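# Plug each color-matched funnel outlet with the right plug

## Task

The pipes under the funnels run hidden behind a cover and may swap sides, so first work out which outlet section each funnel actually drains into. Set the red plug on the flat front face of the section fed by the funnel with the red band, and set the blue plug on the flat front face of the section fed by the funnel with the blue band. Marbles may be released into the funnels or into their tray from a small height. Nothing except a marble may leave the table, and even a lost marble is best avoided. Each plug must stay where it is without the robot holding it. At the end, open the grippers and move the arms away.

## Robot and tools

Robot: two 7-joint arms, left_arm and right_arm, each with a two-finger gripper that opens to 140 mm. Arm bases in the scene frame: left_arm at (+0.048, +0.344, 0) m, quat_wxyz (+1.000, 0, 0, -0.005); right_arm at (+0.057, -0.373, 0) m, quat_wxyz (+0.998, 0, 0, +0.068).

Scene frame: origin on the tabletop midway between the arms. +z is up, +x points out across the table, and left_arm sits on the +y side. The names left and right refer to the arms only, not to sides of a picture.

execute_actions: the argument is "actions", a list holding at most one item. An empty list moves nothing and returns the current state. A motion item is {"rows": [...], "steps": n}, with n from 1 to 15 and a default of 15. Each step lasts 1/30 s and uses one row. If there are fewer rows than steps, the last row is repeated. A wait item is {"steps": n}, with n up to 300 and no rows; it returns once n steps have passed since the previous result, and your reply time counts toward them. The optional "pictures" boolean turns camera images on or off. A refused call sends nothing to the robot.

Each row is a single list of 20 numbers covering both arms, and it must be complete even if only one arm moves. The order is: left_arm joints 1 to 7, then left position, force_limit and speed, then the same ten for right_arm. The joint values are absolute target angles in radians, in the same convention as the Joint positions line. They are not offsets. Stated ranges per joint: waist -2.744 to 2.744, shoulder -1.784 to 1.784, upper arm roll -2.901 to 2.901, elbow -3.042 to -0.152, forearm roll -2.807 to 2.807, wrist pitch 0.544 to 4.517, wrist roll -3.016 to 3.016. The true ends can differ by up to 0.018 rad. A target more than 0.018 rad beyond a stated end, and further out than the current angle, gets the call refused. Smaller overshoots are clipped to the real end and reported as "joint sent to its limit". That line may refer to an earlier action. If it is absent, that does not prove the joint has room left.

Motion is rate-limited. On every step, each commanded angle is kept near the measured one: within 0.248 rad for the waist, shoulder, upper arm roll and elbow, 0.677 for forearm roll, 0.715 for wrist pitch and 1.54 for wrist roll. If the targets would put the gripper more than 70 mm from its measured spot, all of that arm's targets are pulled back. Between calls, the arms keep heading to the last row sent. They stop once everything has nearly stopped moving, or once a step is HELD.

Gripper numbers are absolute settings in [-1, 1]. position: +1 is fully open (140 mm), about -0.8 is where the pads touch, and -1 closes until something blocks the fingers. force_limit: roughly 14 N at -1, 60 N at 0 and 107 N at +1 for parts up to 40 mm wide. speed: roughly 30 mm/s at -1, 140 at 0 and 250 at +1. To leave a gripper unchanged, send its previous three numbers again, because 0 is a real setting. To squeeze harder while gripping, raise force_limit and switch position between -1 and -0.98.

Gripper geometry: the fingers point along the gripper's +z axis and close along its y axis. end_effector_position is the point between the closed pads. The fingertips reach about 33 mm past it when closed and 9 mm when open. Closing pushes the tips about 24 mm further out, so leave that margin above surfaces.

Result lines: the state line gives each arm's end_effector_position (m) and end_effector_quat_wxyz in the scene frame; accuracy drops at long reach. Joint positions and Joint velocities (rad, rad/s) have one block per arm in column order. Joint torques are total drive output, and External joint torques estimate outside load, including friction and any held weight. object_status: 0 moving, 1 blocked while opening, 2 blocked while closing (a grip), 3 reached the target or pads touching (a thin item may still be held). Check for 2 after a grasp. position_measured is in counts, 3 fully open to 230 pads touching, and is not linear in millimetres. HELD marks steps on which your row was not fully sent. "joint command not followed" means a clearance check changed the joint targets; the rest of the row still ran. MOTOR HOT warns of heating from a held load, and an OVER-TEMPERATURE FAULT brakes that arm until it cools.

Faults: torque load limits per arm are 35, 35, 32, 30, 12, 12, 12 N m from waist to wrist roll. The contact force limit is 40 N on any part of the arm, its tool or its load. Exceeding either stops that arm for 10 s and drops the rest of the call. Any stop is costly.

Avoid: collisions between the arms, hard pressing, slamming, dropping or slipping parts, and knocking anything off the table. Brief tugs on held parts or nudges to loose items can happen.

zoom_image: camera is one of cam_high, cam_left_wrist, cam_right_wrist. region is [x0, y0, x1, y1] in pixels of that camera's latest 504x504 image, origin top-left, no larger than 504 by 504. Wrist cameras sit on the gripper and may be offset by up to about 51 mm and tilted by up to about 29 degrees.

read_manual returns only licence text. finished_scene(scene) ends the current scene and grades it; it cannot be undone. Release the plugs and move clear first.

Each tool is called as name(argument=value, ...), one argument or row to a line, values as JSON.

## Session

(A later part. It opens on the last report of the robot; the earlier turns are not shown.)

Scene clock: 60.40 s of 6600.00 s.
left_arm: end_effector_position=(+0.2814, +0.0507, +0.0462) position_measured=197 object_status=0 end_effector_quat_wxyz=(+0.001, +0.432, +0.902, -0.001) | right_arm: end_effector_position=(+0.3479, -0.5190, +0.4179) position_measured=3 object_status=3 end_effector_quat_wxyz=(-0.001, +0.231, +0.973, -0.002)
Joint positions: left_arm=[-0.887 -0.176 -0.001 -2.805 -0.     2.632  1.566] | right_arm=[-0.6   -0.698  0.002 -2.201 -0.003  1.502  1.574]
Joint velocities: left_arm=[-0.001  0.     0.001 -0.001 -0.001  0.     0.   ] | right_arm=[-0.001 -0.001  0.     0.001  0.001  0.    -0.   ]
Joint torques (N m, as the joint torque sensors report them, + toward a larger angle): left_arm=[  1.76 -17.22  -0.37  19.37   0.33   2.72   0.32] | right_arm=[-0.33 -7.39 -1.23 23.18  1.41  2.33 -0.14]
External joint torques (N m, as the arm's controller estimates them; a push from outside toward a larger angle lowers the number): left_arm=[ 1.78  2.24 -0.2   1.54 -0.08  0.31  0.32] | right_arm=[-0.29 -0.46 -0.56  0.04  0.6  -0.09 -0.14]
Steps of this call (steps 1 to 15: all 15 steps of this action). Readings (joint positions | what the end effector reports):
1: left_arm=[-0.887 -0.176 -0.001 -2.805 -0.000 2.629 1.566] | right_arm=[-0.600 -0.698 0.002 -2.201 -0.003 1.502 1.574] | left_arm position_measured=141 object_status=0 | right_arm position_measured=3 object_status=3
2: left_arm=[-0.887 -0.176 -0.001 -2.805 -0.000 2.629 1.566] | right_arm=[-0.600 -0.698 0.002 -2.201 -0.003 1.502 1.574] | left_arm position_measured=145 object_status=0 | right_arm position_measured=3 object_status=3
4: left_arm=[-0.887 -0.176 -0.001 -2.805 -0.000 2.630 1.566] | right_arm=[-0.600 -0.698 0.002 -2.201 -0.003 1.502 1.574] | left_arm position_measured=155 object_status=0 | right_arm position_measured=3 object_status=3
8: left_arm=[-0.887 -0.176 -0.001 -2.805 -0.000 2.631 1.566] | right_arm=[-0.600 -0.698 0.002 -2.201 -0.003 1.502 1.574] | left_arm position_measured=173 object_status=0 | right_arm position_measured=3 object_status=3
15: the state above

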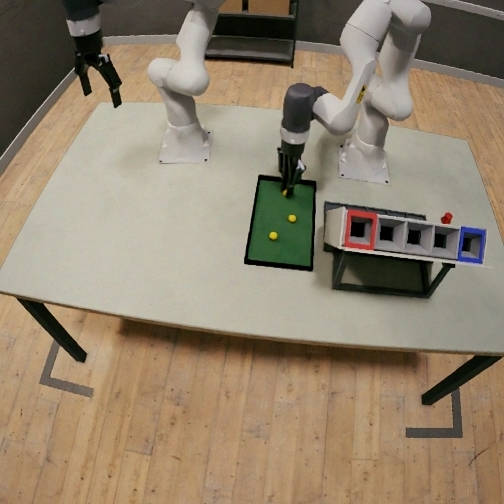

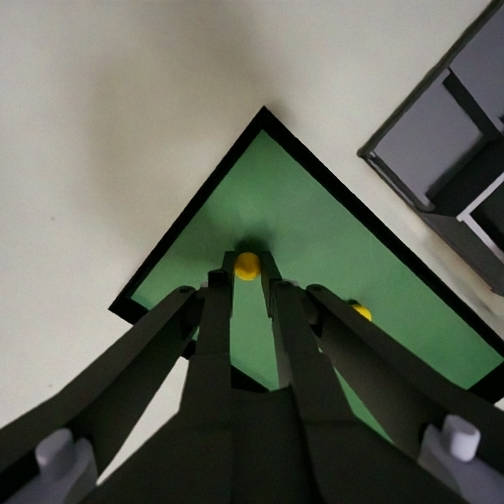

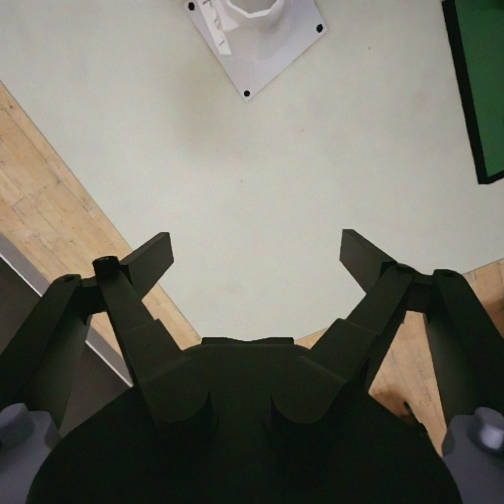

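execute_actions(
  actions=[
    {"rows":[[-0.885,-0.4,0,-2.7,0,2.3,1.57,-1,-0.6,-0.5,-0.6,-0.7,0,-2.2,0,1.5,1.57,1,0,0]],"steps":15},
  ],
  pictures=false,
)

execute_actions(
  actions=[
    {"rows":[[-0.885,-0.7,0,-2.15,0,1.45,1.57,-1,-0.6,-0.5,-0.6,-0.7,0,-2.2,0,1.5,1.57,1,0,0]],"steps":15},
  ],
  pictures=false,
)

execute_actions(
  actions=[
    {"steps":20},
  ],
  pictures=false,
)

execute_actions(
  actions=[
    {"rows":[[-0.251,-0.4,0,-1.8,0,1.45,1.57,-1,-0.6,-0.5,-0.6,-0.7,0,-2.2,0,1.5,1.57,1,0,0]],"steps":15},
  ],
  pictures=false,
)

execute_actions(
  actions=[
    {"rows":[[-0.251,-0.083,0,-1.572,0,1.489,1.57,-1,-0.6,-0.5,-0.6,-0.7,0,-2.2,0,1.5,1.57,1,0,0]],"steps":15},
  ],
  pictures=false,
)

execute_actions(
  actions=[
    {"steps":15},
  ],
)

Scene clock: 66.93 s of 6600.00 s.
left_arm: end_effector_position=(+0.2907, +0.0391, +0.1460) position_measured=197 object_status=2 end_effector_quat_wxyz=(+0.011, +0.432, +0.902, -0.005) | right_arm: end_effector_position=(+0.3479, -0.5190, +0.4179) position_measured=3 object_status=3 end_effector_quat_wxyz=(-0.001, +0.231, +0.973, -0.002)
Joint positions: left_arm=[-0.887 -0.4   -0.001 -2.699 -0.     2.322  1.566] | right_arm=[-0.6   -0.698  0.002 -2.201 -0.003  1.502  1.574]
Joint velocities: left_arm=[-0.001  0.     0.001 -0.     0.001 -0.123 -0.002] | right_arm=[-0.001 -0.     0.001  0.     0.002  0.001 -0.001]
Joint torques (N m, as the joint torque sensors report them, + toward a larger angle): left_arm=[  1.79 -15.29   0.26  23.39   0.54   2.11   0.38] | right_arm=[-0.12 -7.63 -0.43 23.68  1.45  2.22 -0.03]
External joint torques (N m, as the arm's controller estimates them; a push from outside toward a larger angle lowers the number): left_arm=[ 1.78  0.86  0.61  0.88 -0.08 -0.45  0.38] | right_arm=[-0.09 -0.75  0.23  0.56  0.64 -0.2  -0.03]
Steps of this call (steps 1 to 15: the robot went on to your last target; steps 16 to 90: nothing new was sent; then 3.03 s passed at rest; steps 91 to 105: all 15 steps of this action). Readings (joint positions | what the end effector reports):
91: left_arm=[-0.887 -0.200 -0.001 -2.797 -0.000 2.587 1.566] | right_arm=[-0.600 -0.698 0.002 -2.201 -0.003 1.502 1.574] | left_arm position_measured=197 object_status=2 | right_arm position_measured=3 object_status=3
92: left_arm=[-0.887 -0.244 -0.001 -2.781 -0.000 2.544 1.566] | right_arm=[-0.600 -0.698 0.002 -2.201 -0.003 1.502 1.574] | left_arm position_measured=197 object_status=2 | right_arm position_measured=3 object_status=3
94: left_arm=[-0.887 -0.332 -0.001 -2.734 -0.000 2.467 1.566] | right_arm=[-0.600 -0.698 0.002 -2.201 -0.003 1.502 1.574] | left_arm position_measured=197 object_status=2 | right_arm position_measured=3 object_status=3
98: left_arm=[-0.887 -0.399 -0.001 -2.696 -0.000 2.383 1.566] | right_arm=[-0.600 -0.698 0.002 -2.201 -0.003 1.502 1.574] | left_arm position_measured=197 object_status=2 | right_arm position_measured=3 object_status=3
105: the state above

Scene clock: 67.43 s of 6600.00 s.
left_arm: end_effector_position=(+0.2776, +0.0554, +0.4369) position_measured=197 object_status=2 end_effector_quat_wxyz=(+0.061, +0.431, +0.900, -0.029) | right_arm: end_effector_position=(+0.3479, -0.5190, +0.4179) position_measured=3 object_status=3 end_effector_quat_wxyz=(-0.001, +0.231, +0.973, -0.002)
Joint positions: left_arm=[-0.887 -0.691 -0.001 -2.185 -0.     1.63   1.566] | right_arm=[-0.6   -0.698  0.002 -2.201 -0.003  1.502  1.574]
Joint velocities: left_arm=[ 0.001 -0.31  -0.     0.628 -0.    -1.027  0.   ] | right_arm=[ 0.002 -0.002 -0.001  0.001  0.     0.001  0.001]
Joint torques (N m, as the joint torque sensors report them, + toward a larger angle): left_arm=[ 1.74  3.25 -0.46 16.85  0.79  1.06  0.33] | right_arm=[ 0.49 -6.99 -0.78 22.85  1.5   2.28 -0.01]
External joint torques (N m, as the arm's controller estimates them; a push from outside toward a larger angle lowers the number): left_arm=[ 1.66 -0.61 -0.03  3.37  0.1  -0.7   0.33] | right_arm=[ 0.46  0.06 -0.18 -0.34  0.69 -0.14 -0.01]
Steps of this call (steps 1 to 15: all 15 steps of this action). Readings (joint positions | what the end effector reports):
1: left_arm=[-0.887 -0.413 -0.001 -2.683 -0.000 2.266 1.566] | right_arm=[-0.600 -0.698 0.002 -2.201 -0.003 1.502 1.574] | left_arm position_measured=197 object_status=2 | right_arm position_measured=3 object_status=3
2: left_arm=[-0.887 -0.440 -0.001 -2.656 -0.000 2.211 1.566] | right_arm=[-0.600 -0.698 0.002 -2.201 -0.003 1.502 1.574] | left_arm position_measured=197 object_status=2 | right_arm position_measured=3 object_status=3
4: left_arm=[-0.887 -0.499 -0.001 -2.592 -0.000 2.109 1.566] | right_arm=[-0.600 -0.698 0.002 -2.201 -0.003 1.502 1.574] | left_arm position_measured=197 object_status=2 | right_arm position_measured=3 object_status=3
8: left_arm=[-0.887 -0.593 -0.001 -2.447 -0.000 1.921 1.566] | right_arm=[-0.600 -0.698 0.002 -2.201 -0.003 1.502 1.574] | left_arm position_measured=197 object_status=2 | right_arm position_measured=3 object_status=3
15: the state above

Scene clock: 68.10 s of 6600.00 s.
left_arm: end_effector_position=(+0.2472, +0.0936, +0.4382) position_measured=197 object_status=2 end_effector_quat_wxyz=(+0.003, +0.432, +0.902, -0.001) | right_arm: end_effector_position=(+0.3479, -0.5190, +0.4179) position_measured=3 object_status=3 end_effector_quat_wxyz=(-0.001, +0.231, +0.973, -0.002)
Joint positions: left_arm=[-0.887 -0.702 -0.001 -2.151 -0.     1.456  1.566] | right_arm=[-0.6   -0.699  0.002 -2.201 -0.003  1.502  1.574]
Joint velocities: left_arm=[-0.001 -0.     0.002  0.001 -0.    -0.02   0.001] | right_arm=[-0.001 -0.    -0.     0.002  0.001 -0.    -0.   ]
Joint torques (N m, as the joint torque sensors report them, + toward a larger angle): left_arm=[ 1.28 -4.02 -0.15 25.52  0.77  2.16  0.34] | right_arm=[ 1.06 -7.97 -0.72 23.34  1.4   2.33 -0.05]
External joint torques (N m, as the arm's controller estimates them; a push from outside toward a larger angle lowers the number): left_arm=[ 1.25  2.47  0.33  2.74 -0.05 -0.29  0.34] | right_arm=[ 1.06 -1.02 -0.07  0.19  0.59 -0.09 -0.05]
Steps of this call (steps 1 to 20: the robot went on to your last target). Readings (joint positions | what the end effector reports):
1: left_arm=[-0.887 -0.699 -0.001 -2.169 -0.000 1.599 1.566] | right_arm=[-0.600 -0.699 0.002 -2.201 -0.003 1.502 1.574] | left_arm position_measured=197 object_status=2 | right_arm position_measured=3 object_status=3
2: left_arm=[-0.887 -0.704 -0.001 -2.159 -0.000 1.574 1.566] | right_arm=[-0.600 -0.698 0.002 -2.201 -0.003 1.502 1.574] | left_arm position_measured=197 object_status=2 | right_arm position_measured=3 object_status=3
4: left_arm=[-0.887 -0.706 -0.001 -2.151 -0.000 1.535 1.566] | right_arm=[-0.600 -0.699 0.002 -2.201 -0.003 1.502 1.574] | left_arm position_measured=197 object_status=2 | right_arm position_measured=3 object_status=3
8: left_arm=[-0.887 -0.703 -0.001 -2.151 -0.000 1.489 1.566] | right_arm=[-0.600 -0.699 0.002 -2.201 -0.003 1.502 1.574] | left_arm position_measured=197 object_status=2 | right_arm position_measured=3 object_status=3
20: the state above

Scene clock: 68.60 s of 6600.00 s.
left_arm: end_effector_position=(+0.4522, +0.2325, +0.4860) position_measured=197 object_status=2 end_effector_quat_wxyz=(+0.022, +0.132, +0.991, -0.005) | right_arm: end_effector_position=(+0.3479, -0.5190, +0.4179) position_measured=3 object_status=3 end_effector_quat_wxyz=(-0.001, +0.231, +0.973, -0.002)
Joint positions: left_arm=[-0.269 -0.402  0.01  -1.809 -0.     1.451  1.566] | right_arm=[-0.6   -0.699  0.002 -2.201 -0.003  1.502  1.574]
Joint velocities: left_arm=[ 0.303  0.026  0.017  0.082  0.004  0.001 -0.   ] | right_arm=[-0.     0.001  0.001  0.     0.    -0.001 -0.001]
Joint torques (N m, as the joint torque sensors report them, + toward a larger angle): left_arm=[ -4.78 -15.25  -6.68  25.39   0.77   2.3    0.32] | right_arm=[ 0.77 -6.75 -0.18 22.94  1.4   2.35 -0.01]
External joint torques (N m, as the arm's controller estimates them; a push from outside toward a larger angle lowers the number): left_arm=[ 1.18  1.83  1.5   2.75  0.89 -0.14  0.33] | right_arm=[ 0.76  0.05  0.43 -0.1   0.59 -0.05 -0.01]
Steps of this call (steps 1 to 15: all 15 steps of this action). Readings (joint positions | what the end effector reports):
1: left_arm=[-0.850 -0.673 -0.011 -2.111 -0.003 1.446 1.566] | right_arm=[-0.600 -0.699 0.002 -2.201 -0.003 1.502 1.574] | left_arm position_measured=197 object_status=2 | right_arm position_measured=3 object_status=3
2: left_arm=[-0.807 -0.630 -0.013 -2.062 -0.003 1.447 1.566] | right_arm=[-0.600 -0.699 0.002 -2.201 -0.003 1.502 1.574] | left_arm position_measured=197 object_status=2 | right_arm position_measured=3 object_status=3
4: left_arm=[-0.719 -0.551 -0.012 -1.976 -0.003 1.449 1.566] | right_arm=[-0.600 -0.699 0.002 -2.201 -0.003 1.502 1.574] | left_arm position_measured=197 object_status=2 | right_arm position_measured=3 object_status=3
8: left_arm=[-0.525 -0.454 -0.010 -1.872 -0.004 1.451 1.566] | right_arm=[-0.600 -0.699 0.002 -2.201 -0.003 1.502 1.574] | left_arm position_measured=197 object_status=2 | right_arm position_measured=3 object_status=3
15: the state above

Scene clock: 69.10 s of 6600.00 s.
left_arm: end_effector_position=(+0.5479, +0.2099, +0.4460) position_measured=197 object_status=2 end_effector_quat_wxyz=(-0.006, +0.128, +0.992, +0.001) | right_arm: end_effector_position=(+0.3479, -0.5190, +0.4179) position_measured=3 object_status=3 end_effector_quat_wxyz=(-0.001, +0.231, +0.973, -0.002)
Joint positions: left_arm=[-0.253 -0.08   0.002 -1.576 -0.     1.484  1.566] | right_arm=[-0.6   -0.699  0.002 -2.201 -0.003  1.502  1.574]
Joint velocities: left_arm=[ 0.001 -0.046  0.001  0.049 -0.001  0.019  0.001] | right_arm=[ 0.001 -0.001 -0.001  0.001 -0.    -0.    -0.001]
Joint torques (N m, as the joint torque sensors report them, + toward a larger angle): left_arm=[  2.13 -28.23  -1.37  24.46   0.74   2.61   0.28] | right_arm=[ 0.15 -7.38 -1.44 23.1   1.35  2.28 -0.04]
External joint torques (N m, as the arm's controller estimates them; a push from outside toward a larger angle lowers the number): left_arm=[ 2.13 -2.05 -1.3   2.51 -0.07  0.33  0.28] | right_arm=[ 0.13 -0.3  -0.81 -0.12  0.54 -0.14 -0.04]
Steps of this call (steps 1 to 15: all 15 steps of this action). Readings (joint positions | what the end effector reports):
1: left_arm=[-0.263 -0.366 0.011 -1.755 -0.000 1.439 1.566] | right_arm=[-0.600 -0.699 0.002 -2.201 -0.003 1.502 1.574] | left_arm position_measured=197 object_status=2 | right_arm position_measured=3 object_status=3
2: left_arm=[-0.259 -0.315 0.010 -1.698 -0.000 1.449 1.566] | right_arm=[-0.600 -0.699 0.002 -2.201 -0.003 1.502 1.574] | left_arm position_measured=197 object_status=2 | right_arm position_measured=3 object_status=3
4: left_arm=[-0.256 -0.211 0.007 -1.624 -0.000 1.464 1.566] | right_arm=[-0.600 -0.699 0.002 -2.201 -0.003 1.502 1.574] | left_arm position_measured=197 object_status=2 | right_arm position_measured=3 object_status=3
8: left_arm=[-0.254 -0.087 0.002 -1.593 -0.000 1.477 1.566] | right_arm=[-0.600 -0.699 0.002 -2.201 -0.003 1.502 1.574] | left_arm position_measured=197 object_status=2 | right_arm position_measured=3 object_status=3
15: the state above

Scene clock: 69.60 s of 6600.00 s.
left_arm: end_effector_position=(+0.5489, +0.2097, +0.4486) position_measured=197 object_status=2 end_effector_quat_wxyz=(-0.002, +0.128, +0.992, +0.000) | right_arm: end_effector_position=(+0.3479, -0.5190, +0.4179) position_measured=3 object_status=3 end_effector_quat_wxyz=(-0.001, +0.231, +0.973, -0.002)
Joint positions: left_arm=[-0.253 -0.082  0.002 -1.573 -0.     1.486  1.566] | right_arm=[-0.6   -0.699  0.002 -2.201 -0.003  1.502  1.574]
Joint velocities: left_arm=[ 0.    -0.001 -0.001 -0.001 -0.     0.002 -0.001] | right_arm=[-0.001 -0.001  0.002  0.001  0.     0.001 -0.   ]
Joint torques (N m, as the joint torque sensors report them, + toward a larger angle): left_arm=[  1.6  -28.4   -2.01  25.04   0.76   2.84   0.32] | right_arm=[ 0.02 -7.94 -0.44 23.09  1.5   2.27 -0.11]
External joint torques (N m, as the arm's controller estimates them; a push from outside toward a larger angle lowers the number): left_arm=[ 1.6  -0.4  -1.93  2.   -0.06  0.43  0.32] | right_arm=[ 0.01 -1.    0.16 -0.06  0.69 -0.15 -0.11]
Steps of this call (steps 1 to 15: the robot went on to your last target). Readings (joint positions | what the end effector reports):
1: left_arm=[-0.253 -0.081 0.002 -1.574 -0.000 1.484 1.566] | right_arm=[-0.600 -0.699 0.002 -2.201 -0.003 1.502 1.574] | left_arm position_measured=197 object_status=2 | right_arm position_measured=3 object_status=3
2: left_arm=[-0.253 -0.082 0.002 -1.574 -0.000 1.485 1.566] | right_arm=[-0.600 -0.699 0.002 -2.201 -0.003 1.502 1.574] | left_arm position_measured=197 object_status=2 | right_arm position_measured=3 object_status=3
4: left_arm=[-0.253 -0.082 0.002 -1.573 -0.000 1.485 1.566] | right_arm=[-0.600 -0.699 0.002 -2.201 -0.003 1.502 1.574] | left_arm position_measured=197 object_status=2 | right_arm position_measured=3 object_status=3
8: left_arm=[-0.253 -0.082 0.002 -1.573 -0.000 1.486 1.566] | right_arm=[-0.600 -0.699 0.002 -2.201 -0.003 1.502 1.574] | left_arm position_measured=197 object_status=2 | right_arm position_measured=3 object_status=3
15: the state above
All arms were judged still, so your last target was given up. Only a new action makes them travel on or press farther. Fingers that are still opening or closing keep moving.

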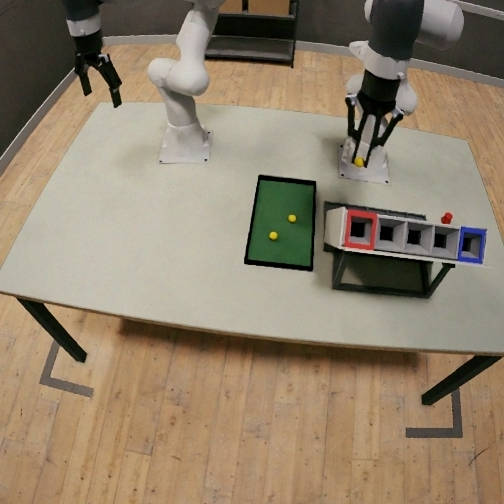

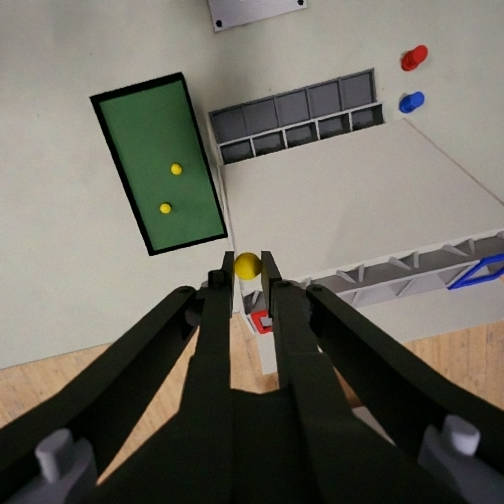

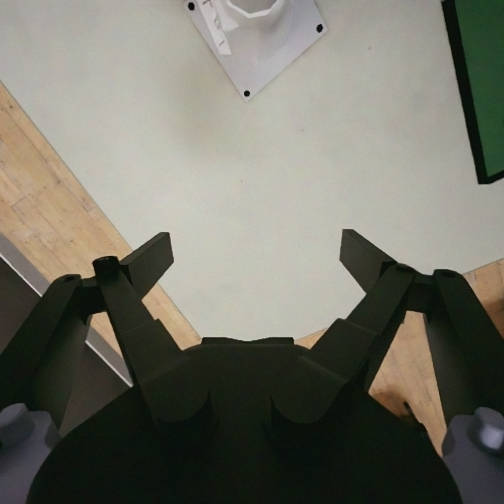

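execute_actions(
  actions=[
    {"rows":[[-0.182,0.08,0,-1.42,0,1.647,1.57,-1,-0.6,-0.5,-0.6,-0.7,0,-2.2,0,1.5,1.57,1,0,0]],"steps":15},
  ],
  pictures=false,
)

execute_actions(
  actions=[
    {"rows":[[-0.182,0.2,0,-1.439,0,1.647,1.57,-1,-0.6,-0.5,-0.6,-0.7,0,-2.2,0,1.5,1.57,1,0,0]],"steps":15},
  ],
)

Scene clock: 75.87 s of 6600.00 s.
left_arm: end_effector_position=(+0.6508, +0.2268, +0.4446) position_measured=197 object_status=2 end_effector_quat_wxyz=(+0.065, +0.093, +0.994, -0.007) | right_arm: end_effector_position=(+0.3479, -0.5190, +0.4179) position_measured=3 object_status=3 end_effector_quat_wxyz=(-0.001, +0.231, +0.973, -0.002)
Joint positions: left_arm=[-0.183  0.082  0.002 -1.422 -0.001  1.635  1.566] | right_arm=[-0.6   -0.699  0.002 -2.201 -0.003  1.502  1.574]
Joint velocities: left_arm=[ 0.001 -0.006 -0.002  0.019  0.001  0.06  -0.001] | right_arm=[-0.001 -0.001  0.001 -0.001 -0.001 -0.     0.001]
Joint torques (N m, as the joint torque sensors report them, + toward a larger angle): left_arm=[  1.32 -34.32  -1.38  24.55   0.83   3.1    0.36] | right_arm=[-0.13 -6.74 -0.77 22.55  1.41  2.34 -0.07]
External joint torques (N m, as the arm's controller estimates them; a push from outside toward a larger angle lowers the number): left_arm=[ 1.19 -1.23 -1.58  1.69  0.    0.47  0.36] | right_arm=[-0.13  0.25 -0.15 -0.58  0.61 -0.07 -0.07]
Steps of this call (steps 1 to 90: nothing new was sent; then 2.77 s passed at rest; steps 91 to 105: all 15 steps of this action). Readings (joint positions | what the end effector reports):
91: left_arm=[-0.244 -0.062 -0.003 -1.544 -0.001 1.496 1.566] | right_arm=[-0.600 -0.699 0.002 -2.201 -0.003 1.502 1.574] | left_arm position_measured=197 object_status=2 | right_arm position_measured=3 object_status=3
92: left_arm=[-0.232 -0.034 -0.005 -1.510 -0.001 1.517 1.566] | right_arm=[-0.600 -0.699 0.002 -2.201 -0.003 1.502 1.574] | left_arm position_measured=197 object_status=2 | right_arm position_measured=3 object_status=3
94: left_arm=[-0.208 0.021 -0.004 -1.461 -0.001 1.558 1.566] | right_arm=[-0.600 -0.699 0.002 -2.201 -0.003 1.502 1.574] | left_arm position_measured=197 object_status=2 | right_arm position_measured=3 object_status=3
98: left_arm=[-0.185 0.077 0.002 -1.434 -0.001 1.606 1.566] | right_arm=[-0.600 -0.699 0.002 -2.201 -0.003 1.502 1.574] | left_arm position_measured=197 object_status=2 | right_arm position_measured=3 object_status=3
105: the state above

Scene clock: 76.37 s of 6600.00 s.
left_arm: end_effector_position=(+0.6593, +0.2250, +0.3631) position_measured=197 object_status=2 end_effector_quat_wxyz=(+0.003, +0.093, +0.996, -0.001) | right_arm: end_effector_position=(+0.3479, -0.5190, +0.4179) position_measured=3 object_status=3 end_effector_quat_wxyz=(-0.001, +0.231, +0.973, -0.002)
Joint positions: left_arm=[-0.183  0.202  0.002 -1.439 -0.001  1.648  1.566] | right_arm=[-0.6   -0.699  0.002 -2.201 -0.003  1.502  1.574]
Joint velocities: left_arm=[-0.001 -0.     0.002 -0.     0.001 -0.     0.   ] | right_arm=[-0.    -0.001  0.    -0.001 -0.001  0.001 -0.   ]
Joint torques (N m, as the joint torque sensors report them, + toward a larger angle): left_arm=[  0.51 -40.46  -0.75  25.99   0.9    2.38   0.28] | right_arm=[ 1.32 -7.62 -0.91 22.97  1.45  2.33 -0.04]
External joint torques (N m, as the arm's controller estimates them; a push from outside toward a larger angle lowers the number): left_arm=[ 0.38 -2.03 -1.06  2.07  0.07 -0.05  0.28] | right_arm=[ 1.31 -0.62 -0.31 -0.17  0.64 -0.09 -0.04]
Steps of this call (steps 1 to 15: all 15 steps of this action). Readings (joint positions | what the end effector reports):
1: left_arm=[-0.183 0.092 0.002 -1.417 -0.001 1.638 1.566] | right_arm=[-0.600 -0.699 0.002 -2.201 -0.003 1.502 1.574] | left_arm position_measured=197 object_status=2 | right_arm position_measured=3 object_status=3
2: left_arm=[-0.183 0.111 0.002 -1.416 -0.001 1.641 1.566] | right_arm=[-0.600 -0.699 0.002 -2.201 -0.003 1.502 1.574] | left_arm position_measured=197 object_status=2 | right_arm position_measured=3 object_status=3
4: left_arm=[-0.183 0.156 0.002 -1.425 -0.001 1.643 1.566] | right_arm=[-0.600 -0.699 0.002 -2.201 -0.003 1.502 1.574] | left_arm position_measured=197 object_status=2 | right_arm position_measured=3 object_status=3
8: left_arm=[-0.183 0.202 0.002 -1.439 -0.001 1.647 1.566] | right_arm=[-0.600 -0.699 0.002 -2.201 -0.003 1.502 1.574] | left_arm position_measured=197 object_status=2 | right_arm position_measured=3 object_status=3
15: the state above

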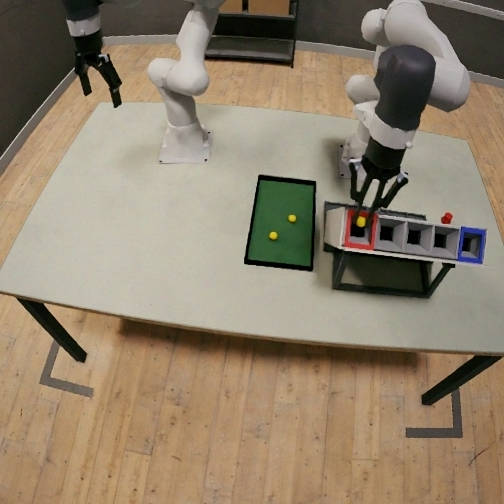

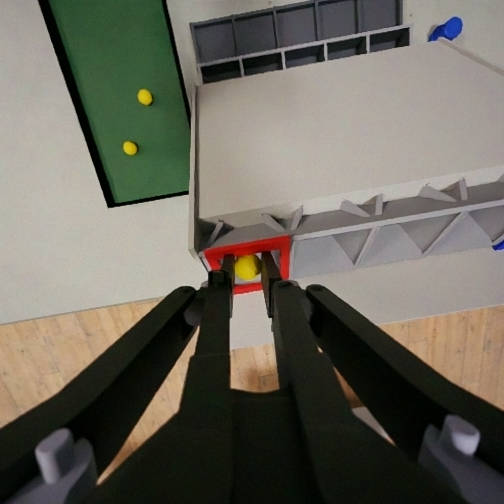

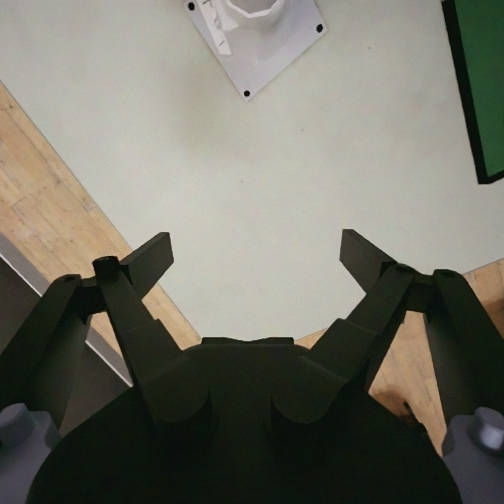

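execute_actions(
  actions=[
    {"rows":[[-0.182,0.2,0,-1.439,0,1.647,1.57,-0.1,-0.6,0,-0.6,-0.7,0,-2.2,0,1.5,1.57,1,0,0]],"steps":12},
  ],
  pictures=false,
)

execute_actions(
  actions=[
    {"rows":[[-0.182,-0.1,0,-1.55,0,1.6,1.57,-0.1,-0.6,0,-0.6,-0.7,0,-2.2,0,1.5,1.57,1,0,0]],"steps":15},
  ],
  pictures=false,
)

execute_actions(
  actions=[
    {"rows":[[-0.674,-0.5,0,-2.0,0,1.7,1.57,-0.1,-0.6,0,-0.6,-0.7,0,-2.2,0,1.5,1.57,1,0,0]],"steps":15},
  ],
)

execute_actions(
  actions=[
    {"rows":[[-0.674,-0.38,0,-2.35,0,2.1,1.57,-0.1,-0.6,0,-0.6,-0.7,0,-2.2,0,1.5,1.57,1,0,0]],"steps":15},
  ],
  pictures=false,
)

execute_actions(
  actions=[
    {"rows":[[-0.674,-0.211,0,-2.56,0,2.349,1.57,-0.1,-0.6,0,-0.6,-0.7,0,-2.2,0,1.5,1.57,1,0,0]],"steps":15},
  ],
  pictures=false,
)

execute_actions(
  actions=[
    {"steps":15},
  ],
)

Scene clock: 83.17 s of 6600.00 s.
left_arm: end_effector_position=(+0.6619, +0.2274, +0.3639) position_measured=141 object_status=0 end_effector_quat_wxyz=(+0.006, +0.092, +0.996, +0.000) | right_arm: end_effector_position=(+0.3479, -0.5190, +0.4179) position_measured=3 object_status=3 end_effector_quat_wxyz=(-0.001, +0.231, +0.973, -0.002)
Joint positions: left_arm=[-0.181  0.202  0.002 -1.439  0.001  1.654  1.566] | right_arm=[-0.6   -0.699  0.002 -2.201 -0.003  1.502  1.574]
Joint velocities: left_arm=[ 0.    -0.001  0.     0.001 -0.001  0.001 -0.   ] | right_arm=[-0.     0.001 -0.    -0.001 -0.002  0.     0.001]
Joint torques (N m, as the joint torque sensors report them, + toward a larger angle): left_arm=[ -0.93 -39.85  -2.25  25.21   0.53   1.44   0.36] | right_arm=[ 0.14 -8.03 -1.18 23.25  1.38  2.2   0.03]
External joint torques (N m, as the arm's controller estimates them; a push from outside toward a larger angle lowers the number): left_arm=[-0.89 -1.16 -2.41  1.17 -0.29 -1.02  0.36] | right_arm=[ 0.17 -1.12 -0.52  0.14  0.58 -0.21  0.03]
Steps of this call (steps 1 to 15: the robot went on to your last target; steps 16 to 90: nothing new was sent; then 3.40 s passed at rest; steps 91 to 102: all 12 steps of this action). Readings (joint positions | what the end effector reports):
91: left_arm=[-0.183 0.202 0.002 -1.439 -0.001 1.648 1.566] | right_arm=[-0.600 -0.699 0.002 -2.201 -0.003 1.502 1.574] | left_arm position_measured=197 object_status=0 | right_arm position_measured=3 object_status=3
92: left_arm=[-0.183 0.202 0.002 -1.439 -0.001 1.649 1.566] | right_arm=[-0.600 -0.699 0.002 -2.201 -0.003 1.502 1.574] | left_arm position_measured=196 object_status=0 | right_arm position_measured=3 object_status=3
94: left_arm=[-0.182 0.202 0.002 -1.439 -0.000 1.651 1.566] | right_arm=[-0.600 -0.699 0.002 -2.201 -0.003 1.502 1.574] | left_arm position_measured=176 object_status=0 | right_arm position_measured=3 object_status=3
98: left_arm=[-0.181 0.202 0.002 -1.439 0.001 1.654 1.566] | right_arm=[-0.600 -0.699 0.002 -2.201 -0.003 1.502 1.574] | left_arm position_measured=145 object_status=0 | right_arm position_measured=3 object_status=3
102: the state above

Scene clock: 83.67 s of 6600.00 s.
left_arm: end_effector_position=(+0.5972, +0.2396, +0.4902) position_measured=141 object_status=3 end_effector_quat_wxyz=(+0.086, +0.091, +0.992, -0.008) | right_arm: end_effector_position=(+0.3479, -0.5190, +0.4179) position_measured=3 object_status=3 end_effector_quat_wxyz=(-0.001, +0.231, +0.973, -0.002)
Joint positions: left_arm=[-0.18  -0.107  0.002 -1.544  0.001  1.61   1.566] | right_arm=[-0.6   -0.699  0.002 -2.201 -0.003  1.502  1.574]
Joint velocities: left_arm=[ 0.     0.078  0.    -0.071  0.001 -0.047  0.003] | right_arm=[-0.001 -0.     0.    -0.    -0.001 -0.002  0.001]
Joint torques (N m, as the joint torque sensors report them, + toward a larger angle): left_arm=[ -0.61 -26.82  -1.36  23.62   0.44   2.5    0.35] | right_arm=[-0.43 -7.44 -1.04 22.81  1.48  2.25 -0.08]
External joint torques (N m, as the arm's controller estimates them; a push from outside toward a larger angle lowers the number): left_arm=[-0.7   1.83 -1.34 -0.36 -0.39 -0.43  0.35] | right_arm=[-0.41 -0.52 -0.39 -0.32  0.67 -0.17 -0.08]
Steps of this call (steps 1 to 15: all 15 steps of this action). Readings (joint positions | what the end effector reports):
1: left_arm=[-0.180 0.182 0.003 -1.464 0.001 1.669 1.564] | right_arm=[-0.600 -0.699 0.002 -2.201 -0.003 1.502 1.574] | left_arm position_measured=141 object_status=0 | right_arm position_measured=3 object_status=3
2: left_arm=[-0.180 0.147 0.003 -1.488 0.001 1.661 1.564] | right_arm=[-0.600 -0.699 0.002 -2.201 -0.003 1.502 1.574] | left_arm position_measured=141 object_status=0 | right_arm position_measured=3 object_status=3
4: left_arm=[-0.180 0.069 0.003 -1.516 0.001 1.647 1.564] | right_arm=[-0.600 -0.699 0.002 -2.201 -0.003 1.502 1.574] | left_arm position_measured=141 object_status=3 | right_arm position_measured=3 object_status=3
8: left_arm=[-0.180 -0.078 0.002 -1.533 0.001 1.625 1.565] | right_arm=[-0.600 -0.699 0.002 -2.201 -0.003 1.502 1.574] | left_arm position_measured=141 object_status=3 | right_arm position_measured=3 object_status=3
15: the state above

Scene clock: 84.17 s of 6600.00 s.
left_arm: end_effector_position=(+0.3939, +0.0622, +0.4668) position_measured=141 object_status=3 end_effector_quat_wxyz=(+0.091, +0.331, +0.939, -0.030) | right_arm: end_effector_position=(+0.3479, -0.5190, +0.4179) position_measured=3 object_status=3 end_effector_quat_wxyz=(-0.001, +0.231, +0.973, -0.002)
Joint positions: left_arm=[-0.663 -0.493 -0.01  -1.985  0.001  1.684  1.566] | right_arm=[-0.6   -0.699  0.002 -2.201 -0.003  1.502  1.574]
Joint velocities: left_arm=[-0.161 -0.119  0.026 -0.145 -0.     0.075 -0.   ] | right_arm=[-0.     0.     0.001 -0.001 -0.001  0.     0.   ]
Joint torques (N m, as the joint torque sensors report them, + toward a larger angle): left_arm=[  1.7  -11.08   3.97  22.64   0.45   3.21   0.28] | right_arm=[ 0.59 -7.87 -0.55 22.39  1.47  2.29 -0.04]
External joint torques (N m, as the arm's controller estimates them; a push from outside toward a larger angle lowers the number): left_arm=[-1.42  0.05  0.09 -0.19 -0.87  0.32  0.28] | right_arm=[ 0.58 -1.    0.05 -0.7   0.66 -0.12 -0.04]
Steps of this call (steps 1 to 15: all 15 steps of this action). Readings (joint positions | what the end effector reports):
1: left_arm=[-0.205 -0.127 0.014 -1.581 0.003 1.619 1.566] | right_arm=[-0.600 -0.699 0.002 -2.201 -0.003 1.502 1.574] | left_arm position_measured=141 object_status=3 | right_arm position_measured=3 object_status=3
2: left_arm=[-0.236 -0.157 0.018 -1.622 0.003 1.624 1.566] | right_arm=[-0.600 -0.699 0.002 -2.201 -0.003 1.502 1.574] | left_arm position_measured=141 object_status=3 | right_arm position_measured=3 object_status=3
4: left_arm=[-0.306 -0.223 0.015 -1.698 0.003 1.635 1.566] | right_arm=[-0.600 -0.699 0.002 -2.201 -0.003 1.502 1.574] | left_arm position_measured=141 object_status=3 | right_arm position_measured=3 object_status=3
8: left_arm=[-0.465 -0.362 0.006 -1.842 0.003 1.654 1.566] | right_arm=[-0.600 -0.699 0.002 -2.201 -0.003 1.502 1.574] | left_arm position_measured=141 object_status=3 | right_arm position_measured=3 object_status=3
15: the state above

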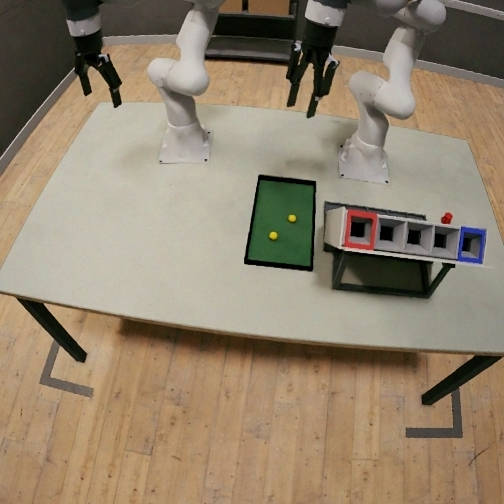

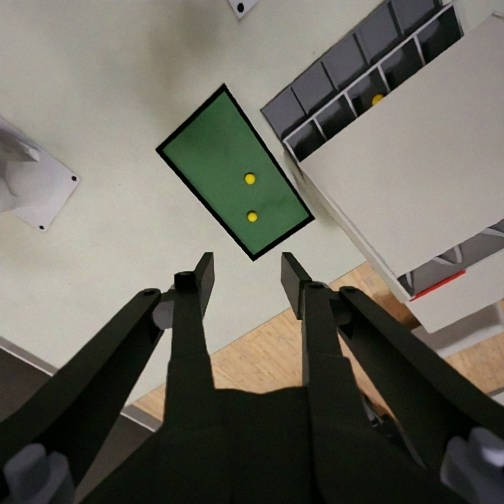

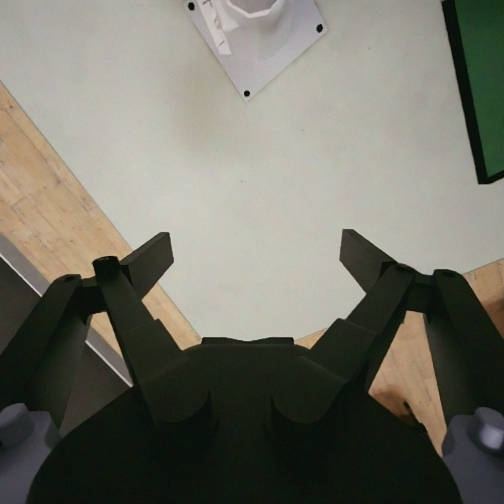

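Scene clock: 84.67 s of 6600.00 s.
left_arm: end_effector_position=(+0.4043, +0.0541, +0.2711) position_measured=141 object_status=3 end_effector_quat_wxyz=(+0.037, +0.333, +0.942, -0.013) | right_arm: end_effector_position=(+0.3479, -0.5190, +0.4179) position_measured=3 object_status=3 end_effector_quat_wxyz=(-0.001, +0.231, +0.973, -0.002)
Joint positions: left_arm=[-0.672 -0.374 -0.002 -2.35   0.001  2.055  1.566] | right_arm=[-0.6   -0.699  0.002 -2.201 -0.003  1.502  1.574]
Joint velocities: left_arm=[-0.003 -0.05   0.001  0.001  0.001  0.258  0.001] | right_arm=[-0.     0.001  0.001 -0.001  0.    -0.     0.   ]
Joint torques (N m, as the joint torque sensors report them, + toward a larger angle): left_arm=[ -0.64 -19.36   0.51  26.05   0.46   2.81   0.28] | right_arm=[-0.67 -7.44 -0.32 23.05  1.43  2.32 -0.04]
External joint torques (N m, as the arm's controller estimates them; a push from outside toward a larger angle lowers the number): left_arm=[-0.68 -0.71  0.8   1.84 -0.3   0.34  0.28] | right_arm=[-0.67 -0.6   0.3  -0.01  0.62 -0.1  -0.04]
Steps of this call (steps 1 to 15: all 15 steps of this action). Readings (joint positions | what the end effector reports):
1: left_arm=[-0.665 -0.495 -0.010 -2.007 0.001 1.720 1.566] | right_arm=[-0.600 -0.699 0.002 -2.201 -0.003 1.502 1.574] | left_arm position_measured=141 object_status=3 | right_arm position_measured=3 object_status=3
2: left_arm=[-0.666 -0.487 -0.010 -2.038 0.001 1.754 1.566] | right_arm=[-0.600 -0.699 0.002 -2.201 -0.003 1.502 1.574] | left_arm position_measured=141 object_status=3 | right_arm position_measured=3 object_status=3
4: left_arm=[-0.668 -0.461 -0.008 -2.112 0.001 1.815 1.566] | right_arm=[-0.600 -0.699 0.002 -2.201 -0.003 1.502 1.574] | left_arm position_measured=141 object_status=3 | right_arm position_measured=3 object_status=3
8: left_arm=[-0.670 -0.402 -0.004 -2.279 0.001 1.942 1.566] | right_arm=[-0.600 -0.699 0.002 -2.201 -0.003 1.502 1.574] | left_arm position_measured=141 object_status=3 | right_arm position_measured=3 object_status=3
15: the state above

Scene clock: 85.17 s of 6600.00 s.
left_arm: end_effector_position=(+0.3768, +0.0764, +0.1261) position_measured=141 object_status=3 end_effector_quat_wxyz=(-0.014, +0.333, +0.943, +0.006) | right_arm: end_effector_position=(+0.3479, -0.5190, +0.4179) position_measured=3 object_status=3 end_effector_quat_wxyz=(-0.001, +0.231, +0.973, -0.002)
Joint positions: left_arm=[-0.672 -0.208 -0.002 -2.561  0.001  2.323  1.566] | right_arm=[-0.6   -0.699  0.002 -2.201 -0.003  1.502  1.574]
Joint velocities: left_arm=[-0.001 -0.011 -0.001  0.005  0.001  0.145 -0.001] | right_arm=[ 0.    -0.    -0.001 -0.002  0.    -0.001  0.001]
Joint torques (N m, as the joint torque sensors report them, + toward a larger angle): left_arm=[ -1.66 -23.14   0.18  22.76   0.23   2.7    0.26] | right_arm=[ 0.43 -7.17 -1.2  23.44  1.43  2.29 -0.08]
External joint torques (N m, as the arm's controller estimates them; a push from outside toward a larger angle lowers the number): left_arm=[-1.66 -1.53  0.36  1.65 -0.35  0.46  0.26] | right_arm=[ 0.42 -0.31 -0.56  0.39  0.62 -0.11 -0.08]
Steps of this call (steps 1 to 15: all 15 steps of this action). Readings (joint positions | what the end effector reports):
1: left_arm=[-0.672 -0.370 -0.002 -2.364 0.001 2.084 1.566] | right_arm=[-0.600 -0.699 0.002 -2.201 -0.003 1.502 1.574] | left_arm position_measured=141 object_status=3 | right_arm position_measured=3 object_status=3
2: left_arm=[-0.672 -0.353 -0.002 -2.388 0.001 2.110 1.566] | right_arm=[-0.600 -0.699 0.002 -2.201 -0.003 1.502 1.574] | left_arm position_measured=141 object_status=3 | right_arm position_measured=3 object_status=3
4: left_arm=[-0.672 -0.306 -0.002 -2.447 0.001 2.162 1.566] | right_arm=[-0.600 -0.699 0.002 -2.201 -0.003 1.502 1.574] | left_arm position_measured=141 object_status=3 | right_arm position_measured=3 object_status=3
8: left_arm=[-0.672 -0.218 -0.002 -2.547 0.001 2.257 1.566] | right_arm=[-0.600 -0.699 0.002 -2.201 -0.003 1.502 1.574] | left_arm position_measured=141 object_status=3 | right_arm position_measured=3 object_status=3
15: the state above

Scene clock: 85.67 s of 6600.00 s.
left_arm: end_effector_position=(+0.3824, +0.0718, +0.1282) position_measured=141 object_status=3 end_effector_quat_wxyz=(-0.003, +0.333, +0.943, +0.002) | right_arm: end_effector_position=(+0.3479, -0.5190, +0.4179) position_measured=3 object_status=3 end_effector_quat_wxyz=(-0.001, +0.231, +0.973, -0.002)
Joint positions: left_arm=[-0.672 -0.209 -0.002 -2.561  0.001  2.345  1.566] | right_arm=[-0.6   -0.699  0.002 -2.201 -0.003  1.502  1.574]
Joint velocities: left_arm=[-0.001  0.     0.001  0.     0.001  0.006  0.   ] | right_arm=[-0.001  0.001  0.     0.    -0.    -0.001 -0.001]
Joint torques (N m, as the joint torque sensors report them, + toward a larger angle): left_arm=[ -1.67 -23.8    0.02  24.18   0.36   2.88   0.39] | right_arm=[ 0.04 -7.13 -0.28 23.74  1.41  2.31  0.  ]
External joint torques (N m, as the arm's controller estimates them; a push from outside toward a larger angle lowers the number): left_arm=[-1.66 -1.8   0.21  2.64 -0.22  0.49  0.39] | right_arm=[ 0.07 -0.31  0.35  0.66  0.6  -0.1   0.  ]
Steps of this call (steps 1 to 15: the robot went on to your last target). Readings (joint positions | what the end effector reports):
1: left_arm=[-0.672 -0.209 -0.002 -2.561 0.001 2.327 1.566] | right_arm=[-0.600 -0.699 0.002 -2.201 -0.003 1.502 1.574] | left_arm position_measured=141 object_status=3 | right_arm position_measured=3 object_status=3
2: left_arm=[-0.672 -0.209 -0.002 -2.561 0.001 2.331 1.566] | right_arm=[-0.600 -0.699 0.002 -2.201 -0.003 1.502 1.574] | left_arm position_measured=141 object_status=3 | right_arm position_measured=3 object_status=3
4: left_arm=[-0.672 -0.209 -0.002 -2.561 0.001 2.336 1.566] | right_arm=[-0.600 -0.699 0.002 -2.201 -0.003 1.502 1.574] | left_arm position_measured=141 object_status=3 | right_arm position_measured=3 object_status=3
8: left_arm=[-0.672 -0.209 -0.002 -2.561 0.001 2.342 1.566] | right_arm=[-0.600 -0.699 0.002 -2.201 -0.003 1.502 1.574] | left_arm position_measured=141 object_status=3 | right_arm position_measured=3 object_status=3
15: the state above

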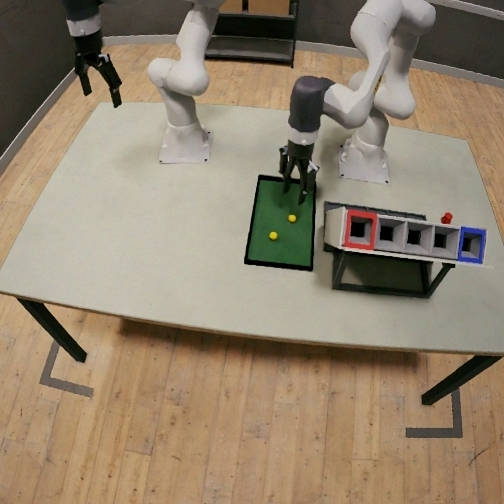

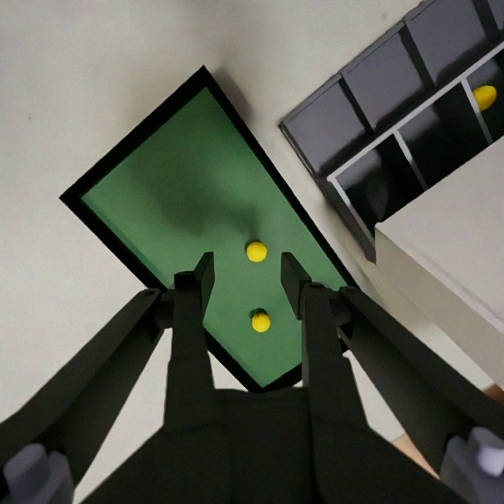

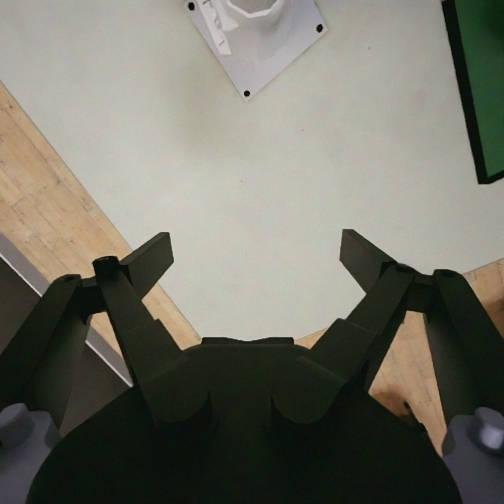

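execute_actions(
  actions=[
    {"rows":[[-0.648,-0.11,0,-2.585,0,2.5,1.57,-0.1,-0.6,0,-0.6,-0.7,0,-2.2,0,1.5,1.57,1,0,0]],"steps":12},
  ],
  pictures=false,
)

execute_actions(
  actions=[
    {"rows":[[-0.648,-0.05,0,-2.597,0,2.6,1.57,-0.1,-0.6,0,-0.6,-0.7,0,-2.2,0,1.5,1.57,1,0,0],[-0.648,-0.05,0,-2.597,0,2.6,1.57,-0.1,-0.6,0,-0.6,-0.7,0,-2.2,0,1.5,1.57,1,0,0],[-0.648,-0.05,0,-2.597,0,2.6,1.57,-0.1,-0.6,0,-0.6,-0.7,0,-2.2,0,1.5,1.57,1,0,0],[-0.648,-0.05,0,-2.597,0,2.6,1.57,-0.1,-0.6,0,-0.6,-0.7,0,-2.2,0,1.5,1.57,1,0,0],[-0.648,-0.05,0,-2.597,0,2.6,1.57,-0.1,-0.6,0,-0.6,-0.7,0,-2.2,0,1.5,1.57,1,0,0],[-0.648,-0.009,0,-2.603,0,2.6,1.57,-0.1,-0.6,0,-0.6,-0.7,0,-2.2,0,1.5,1.57,1,0,0]],"steps":15},
  ],
  pictures=false,
)

execute_actions(
  actions=[
    {"rows":[[-0.648,-0.009,0,-2.603,0,2.6,1.57,-1,-0.6,-0.5,-0.6,-0.7,0,-2.2,0,1.5,1.57,1,0,0]],"steps":15},
  ],
)

Scene clock: 92.57 s of 6600.00 s.
left_arm: end_effector_position=(+0.3945, +0.0745, +0.0871) position_measured=141 object_status=3 end_effector_quat_wxyz=(+0.003, +0.323, +0.947, -0.001) | right_arm: end_effector_position=(+0.3479, -0.5190, +0.4179) position_measured=3 object_status=3 end_effector_quat_wxyz=(-0.001, +0.231, +0.973, -0.002)
Joint positions: left_arm=[-0.65  -0.11  -0.001 -2.586  0.001  2.483  1.566] | right_arm=[-0.6   -0.699  0.002 -2.201 -0.003  1.502  1.574]
Joint velocities: left_arm=[ 0.001  0.002 -0.002  0.    -0.     0.091 -0.001] | right_arm=[ 0.001  0.    -0.     0.    -0.     0.    -0.   ]
Joint torques (N m, as the joint torque sensors report them, + toward a larger angle): left_arm=[  1.92 -23.5   -0.06  23.15   0.23   2.69   0.21] | right_arm=[ 0.08 -7.9  -0.06 22.49  1.47  2.36 -0.14]
External joint torques (N m, as the arm's controller estimates them; a push from outside toward a larger angle lowers the number): left_arm=[ 1.93  0.32  0.05  3.26 -0.27  0.32  0.21] | right_arm=[ 0.06 -1.02  0.54 -0.6   0.66 -0.05 -0.14]
Steps of this call (steps 1 to 15: the robot went on to your last target; steps 16 to 100: nothing new was sent; then 3.17 s passed at rest; steps 101 to 112: all 12 steps of this action). Readings (joint positions | what the end effector reports):
101: left_arm=[-0.667 -0.195 -0.003 -2.561 0.001 2.373 1.566] | right_arm=[-0.600 -0.699 0.002 -2.201 -0.003 1.502 1.574] | left_arm position_measured=141 object_status=3 | right_arm position_measured=3 object_status=3
102: left_arm=[-0.662 -0.170 -0.003 -2.564 0.001 2.398 1.566] | right_arm=[-0.600 -0.699 0.002 -2.201 -0.003 1.502 1.574] | left_arm position_measured=141 object_status=3 | right_arm position_measured=3 object_status=3
104: left_arm=[-0.655 -0.132 -0.001 -2.577 0.001 2.429 1.566] | right_arm=[-0.600 -0.699 0.002 -2.201 -0.003 1.502 1.574] | left_arm position_measured=141 object_status=3 | right_arm position_measured=3 object_status=3
108: left_arm=[-0.651 -0.110 -0.001 -2.587 0.001 2.464 1.566] | right_arm=[-0.600 -0.699 0.002 -2.201 -0.003 1.502 1.574] | left_arm position_measured=141 object_status=3 | right_arm position_measured=3 object_status=3
112: the state above

Scene clock: 93.07 s of 6600.00 s.
left_arm: end_effector_position=(+0.3929, +0.0758, +0.0466) position_measured=141 object_status=3 end_effector_quat_wxyz=(-0.001, +0.323, +0.947, +0.001) | right_arm: end_effector_position=(+0.3479, -0.5190, +0.4179) position_measured=3 object_status=3 end_effector_quat_wxyz=(-0.001, +0.231, +0.973, -0.002)
Joint positions: left_arm=[-0.65  -0.011 -0.001 -2.603  0.001  2.591  1.566] | right_arm=[-0.6   -0.699  0.002 -2.201 -0.003  1.502  1.574]
Joint velocities: left_arm=[ 0.     0.     0.001  0.     0.     0.04  -0.001] | right_arm=[ 0.001  0.001 -0.001 -0.     0.001  0.001 -0.001]
Joint torques (N m, as the joint torque sensors report them, + toward a larger angle): left_arm=[  1.81 -25.1   -0.74  20.51   0.11   2.63   0.31] | right_arm=[ 0.43 -6.88 -1.69 22.9   1.47  2.3  -0.08]
External joint torques (N m, as the arm's controller estimates them; a push from outside toward a larger angle lowers the number): left_arm=[ 1.81  0.75 -0.73  2.12 -0.32  0.24  0.31] | right_arm=[ 0.45 -0.09 -1.03 -0.14  0.67 -0.11 -0.08]
Steps of this call (steps 1 to 15: all 15 steps of this action). Readings (joint positions | what the end effector reports):
1: left_arm=[-0.650 -0.101 -0.001 -2.586 0.001 2.503 1.566] | right_arm=[-0.600 -0.699 0.002 -2.201 -0.003 1.502 1.574] | left_arm position_measured=141 object_status=3 | right_arm position_measured=3 object_status=3
2: left_arm=[-0.650 -0.087 -0.001 -2.587 0.001 2.521 1.566] | right_arm=[-0.600 -0.699 0.002 -2.201 -0.003 1.502 1.574] | left_arm position_measured=141 object_status=3 | right_arm position_measured=3 object_status=3
4: left_arm=[-0.650 -0.064 -0.001 -2.593 0.001 2.546 1.566] | right_arm=[-0.600 -0.699 0.002 -2.201 -0.003 1.502 1.574] | left_arm position_measured=141 object_status=3 | right_arm position_measured=3 object_status=3
8: left_arm=[-0.650 -0.026 -0.001 -2.599 0.001 2.574 1.566] | right_arm=[-0.600 -0.699 0.002 -2.201 -0.003 1.502 1.574] | left_arm position_measured=141 object_status=3 | right_arm position_measured=3 object_status=3
15: the state above

Scene clock: 93.57 s of 6600.00 s.
left_arm: end_effector_position=(+0.3944, +0.0746, +0.0471) position_measured=198 object_status=0 end_effector_quat_wxyz=(+0.002, +0.323, +0.947, -0.000) | right_arm: end_effector_position=(+0.3479, -0.5190, +0.4179) position_measured=3 object_status=3 end_effector_quat_wxyz=(-0.001, +0.231, +0.973, -0.002)
Joint positions: left_arm=[-0.65  -0.011 -0.001 -2.603  0.001  2.597  1.566] | right_arm=[-0.6   -0.699  0.002 -2.201 -0.003  1.502  1.574]
Joint velocities: left_arm=[ 0.001 -0.001 -0.001 -0.     0.    -0.    -0.001] | right_arm=[-0.001 -0.001  0.    -0.002  0.001 -0.     0.   ]
Joint torques (N m, as the joint torque sensors report them, + toward a larger angle): left_arm=[  1.19 -24.9   -0.1   19.96   0.17   2.87   0.33] | right_arm=[ 0.7  -8.57 -0.89 23.17  1.43  2.33 -0.03]
External joint torques (N m, as the arm's controller estimates them; a push from outside toward a larger angle lowers the number): left_arm=[ 1.13  1.05 -0.14  1.45 -0.25  0.44  0.33] | right_arm=[ 0.7  -1.68 -0.28  0.12  0.62 -0.07 -0.03]
Steps of this call (steps 1 to 15: all 15 steps of this action). Readings (joint positions | what the end effector reports):
1: left_arm=[-0.650 -0.011 -0.001 -2.603 0.001 2.592 1.566] | right_arm=[-0.600 -0.699 0.002 -2.201 -0.003 1.502 1.574] | left_arm position_measured=141 object_status=0 | right_arm position_measured=3 object_status=3
2: left_arm=[-0.650 -0.011 -0.001 -2.603 0.001 2.593 1.566] | right_arm=[-0.600 -0.699 0.002 -2.201 -0.003 1.502 1.574] | left_arm position_measured=145 object_status=0 | right_arm position_measured=3 object_status=3
4: left_arm=[-0.650 -0.011 -0.001 -2.603 0.001 2.594 1.566] | right_arm=[-0.600 -0.699 0.002 -2.201 -0.003 1.502 1.574] | left_arm position_measured=155 object_status=0 | right_arm position_measured=3 object_status=3
8: left_arm=[-0.650 -0.011 -0.001 -2.603 0.001 2.596 1.566] | right_arm=[-0.600 -0.699 0.002 -2.201 -0.003 1.502 1.574] | left_arm position_measured=173 object_status=0 | right_arm position_measured=3 object_status=3
15: the state above

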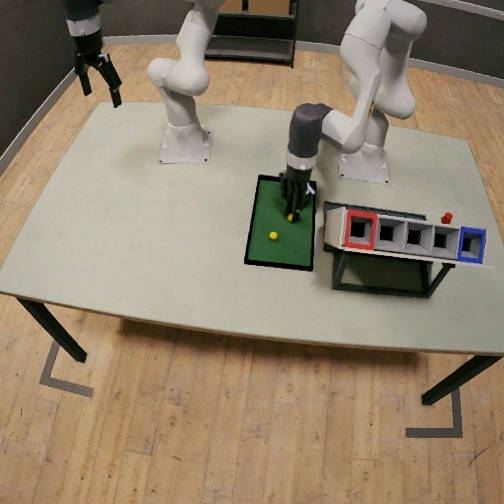

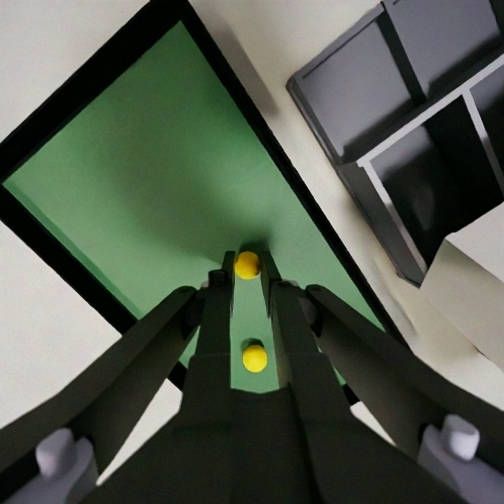

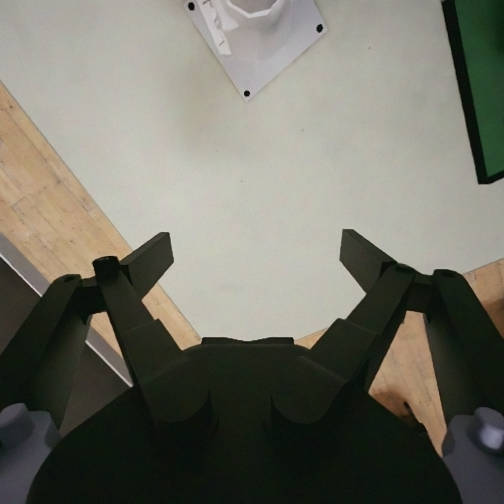

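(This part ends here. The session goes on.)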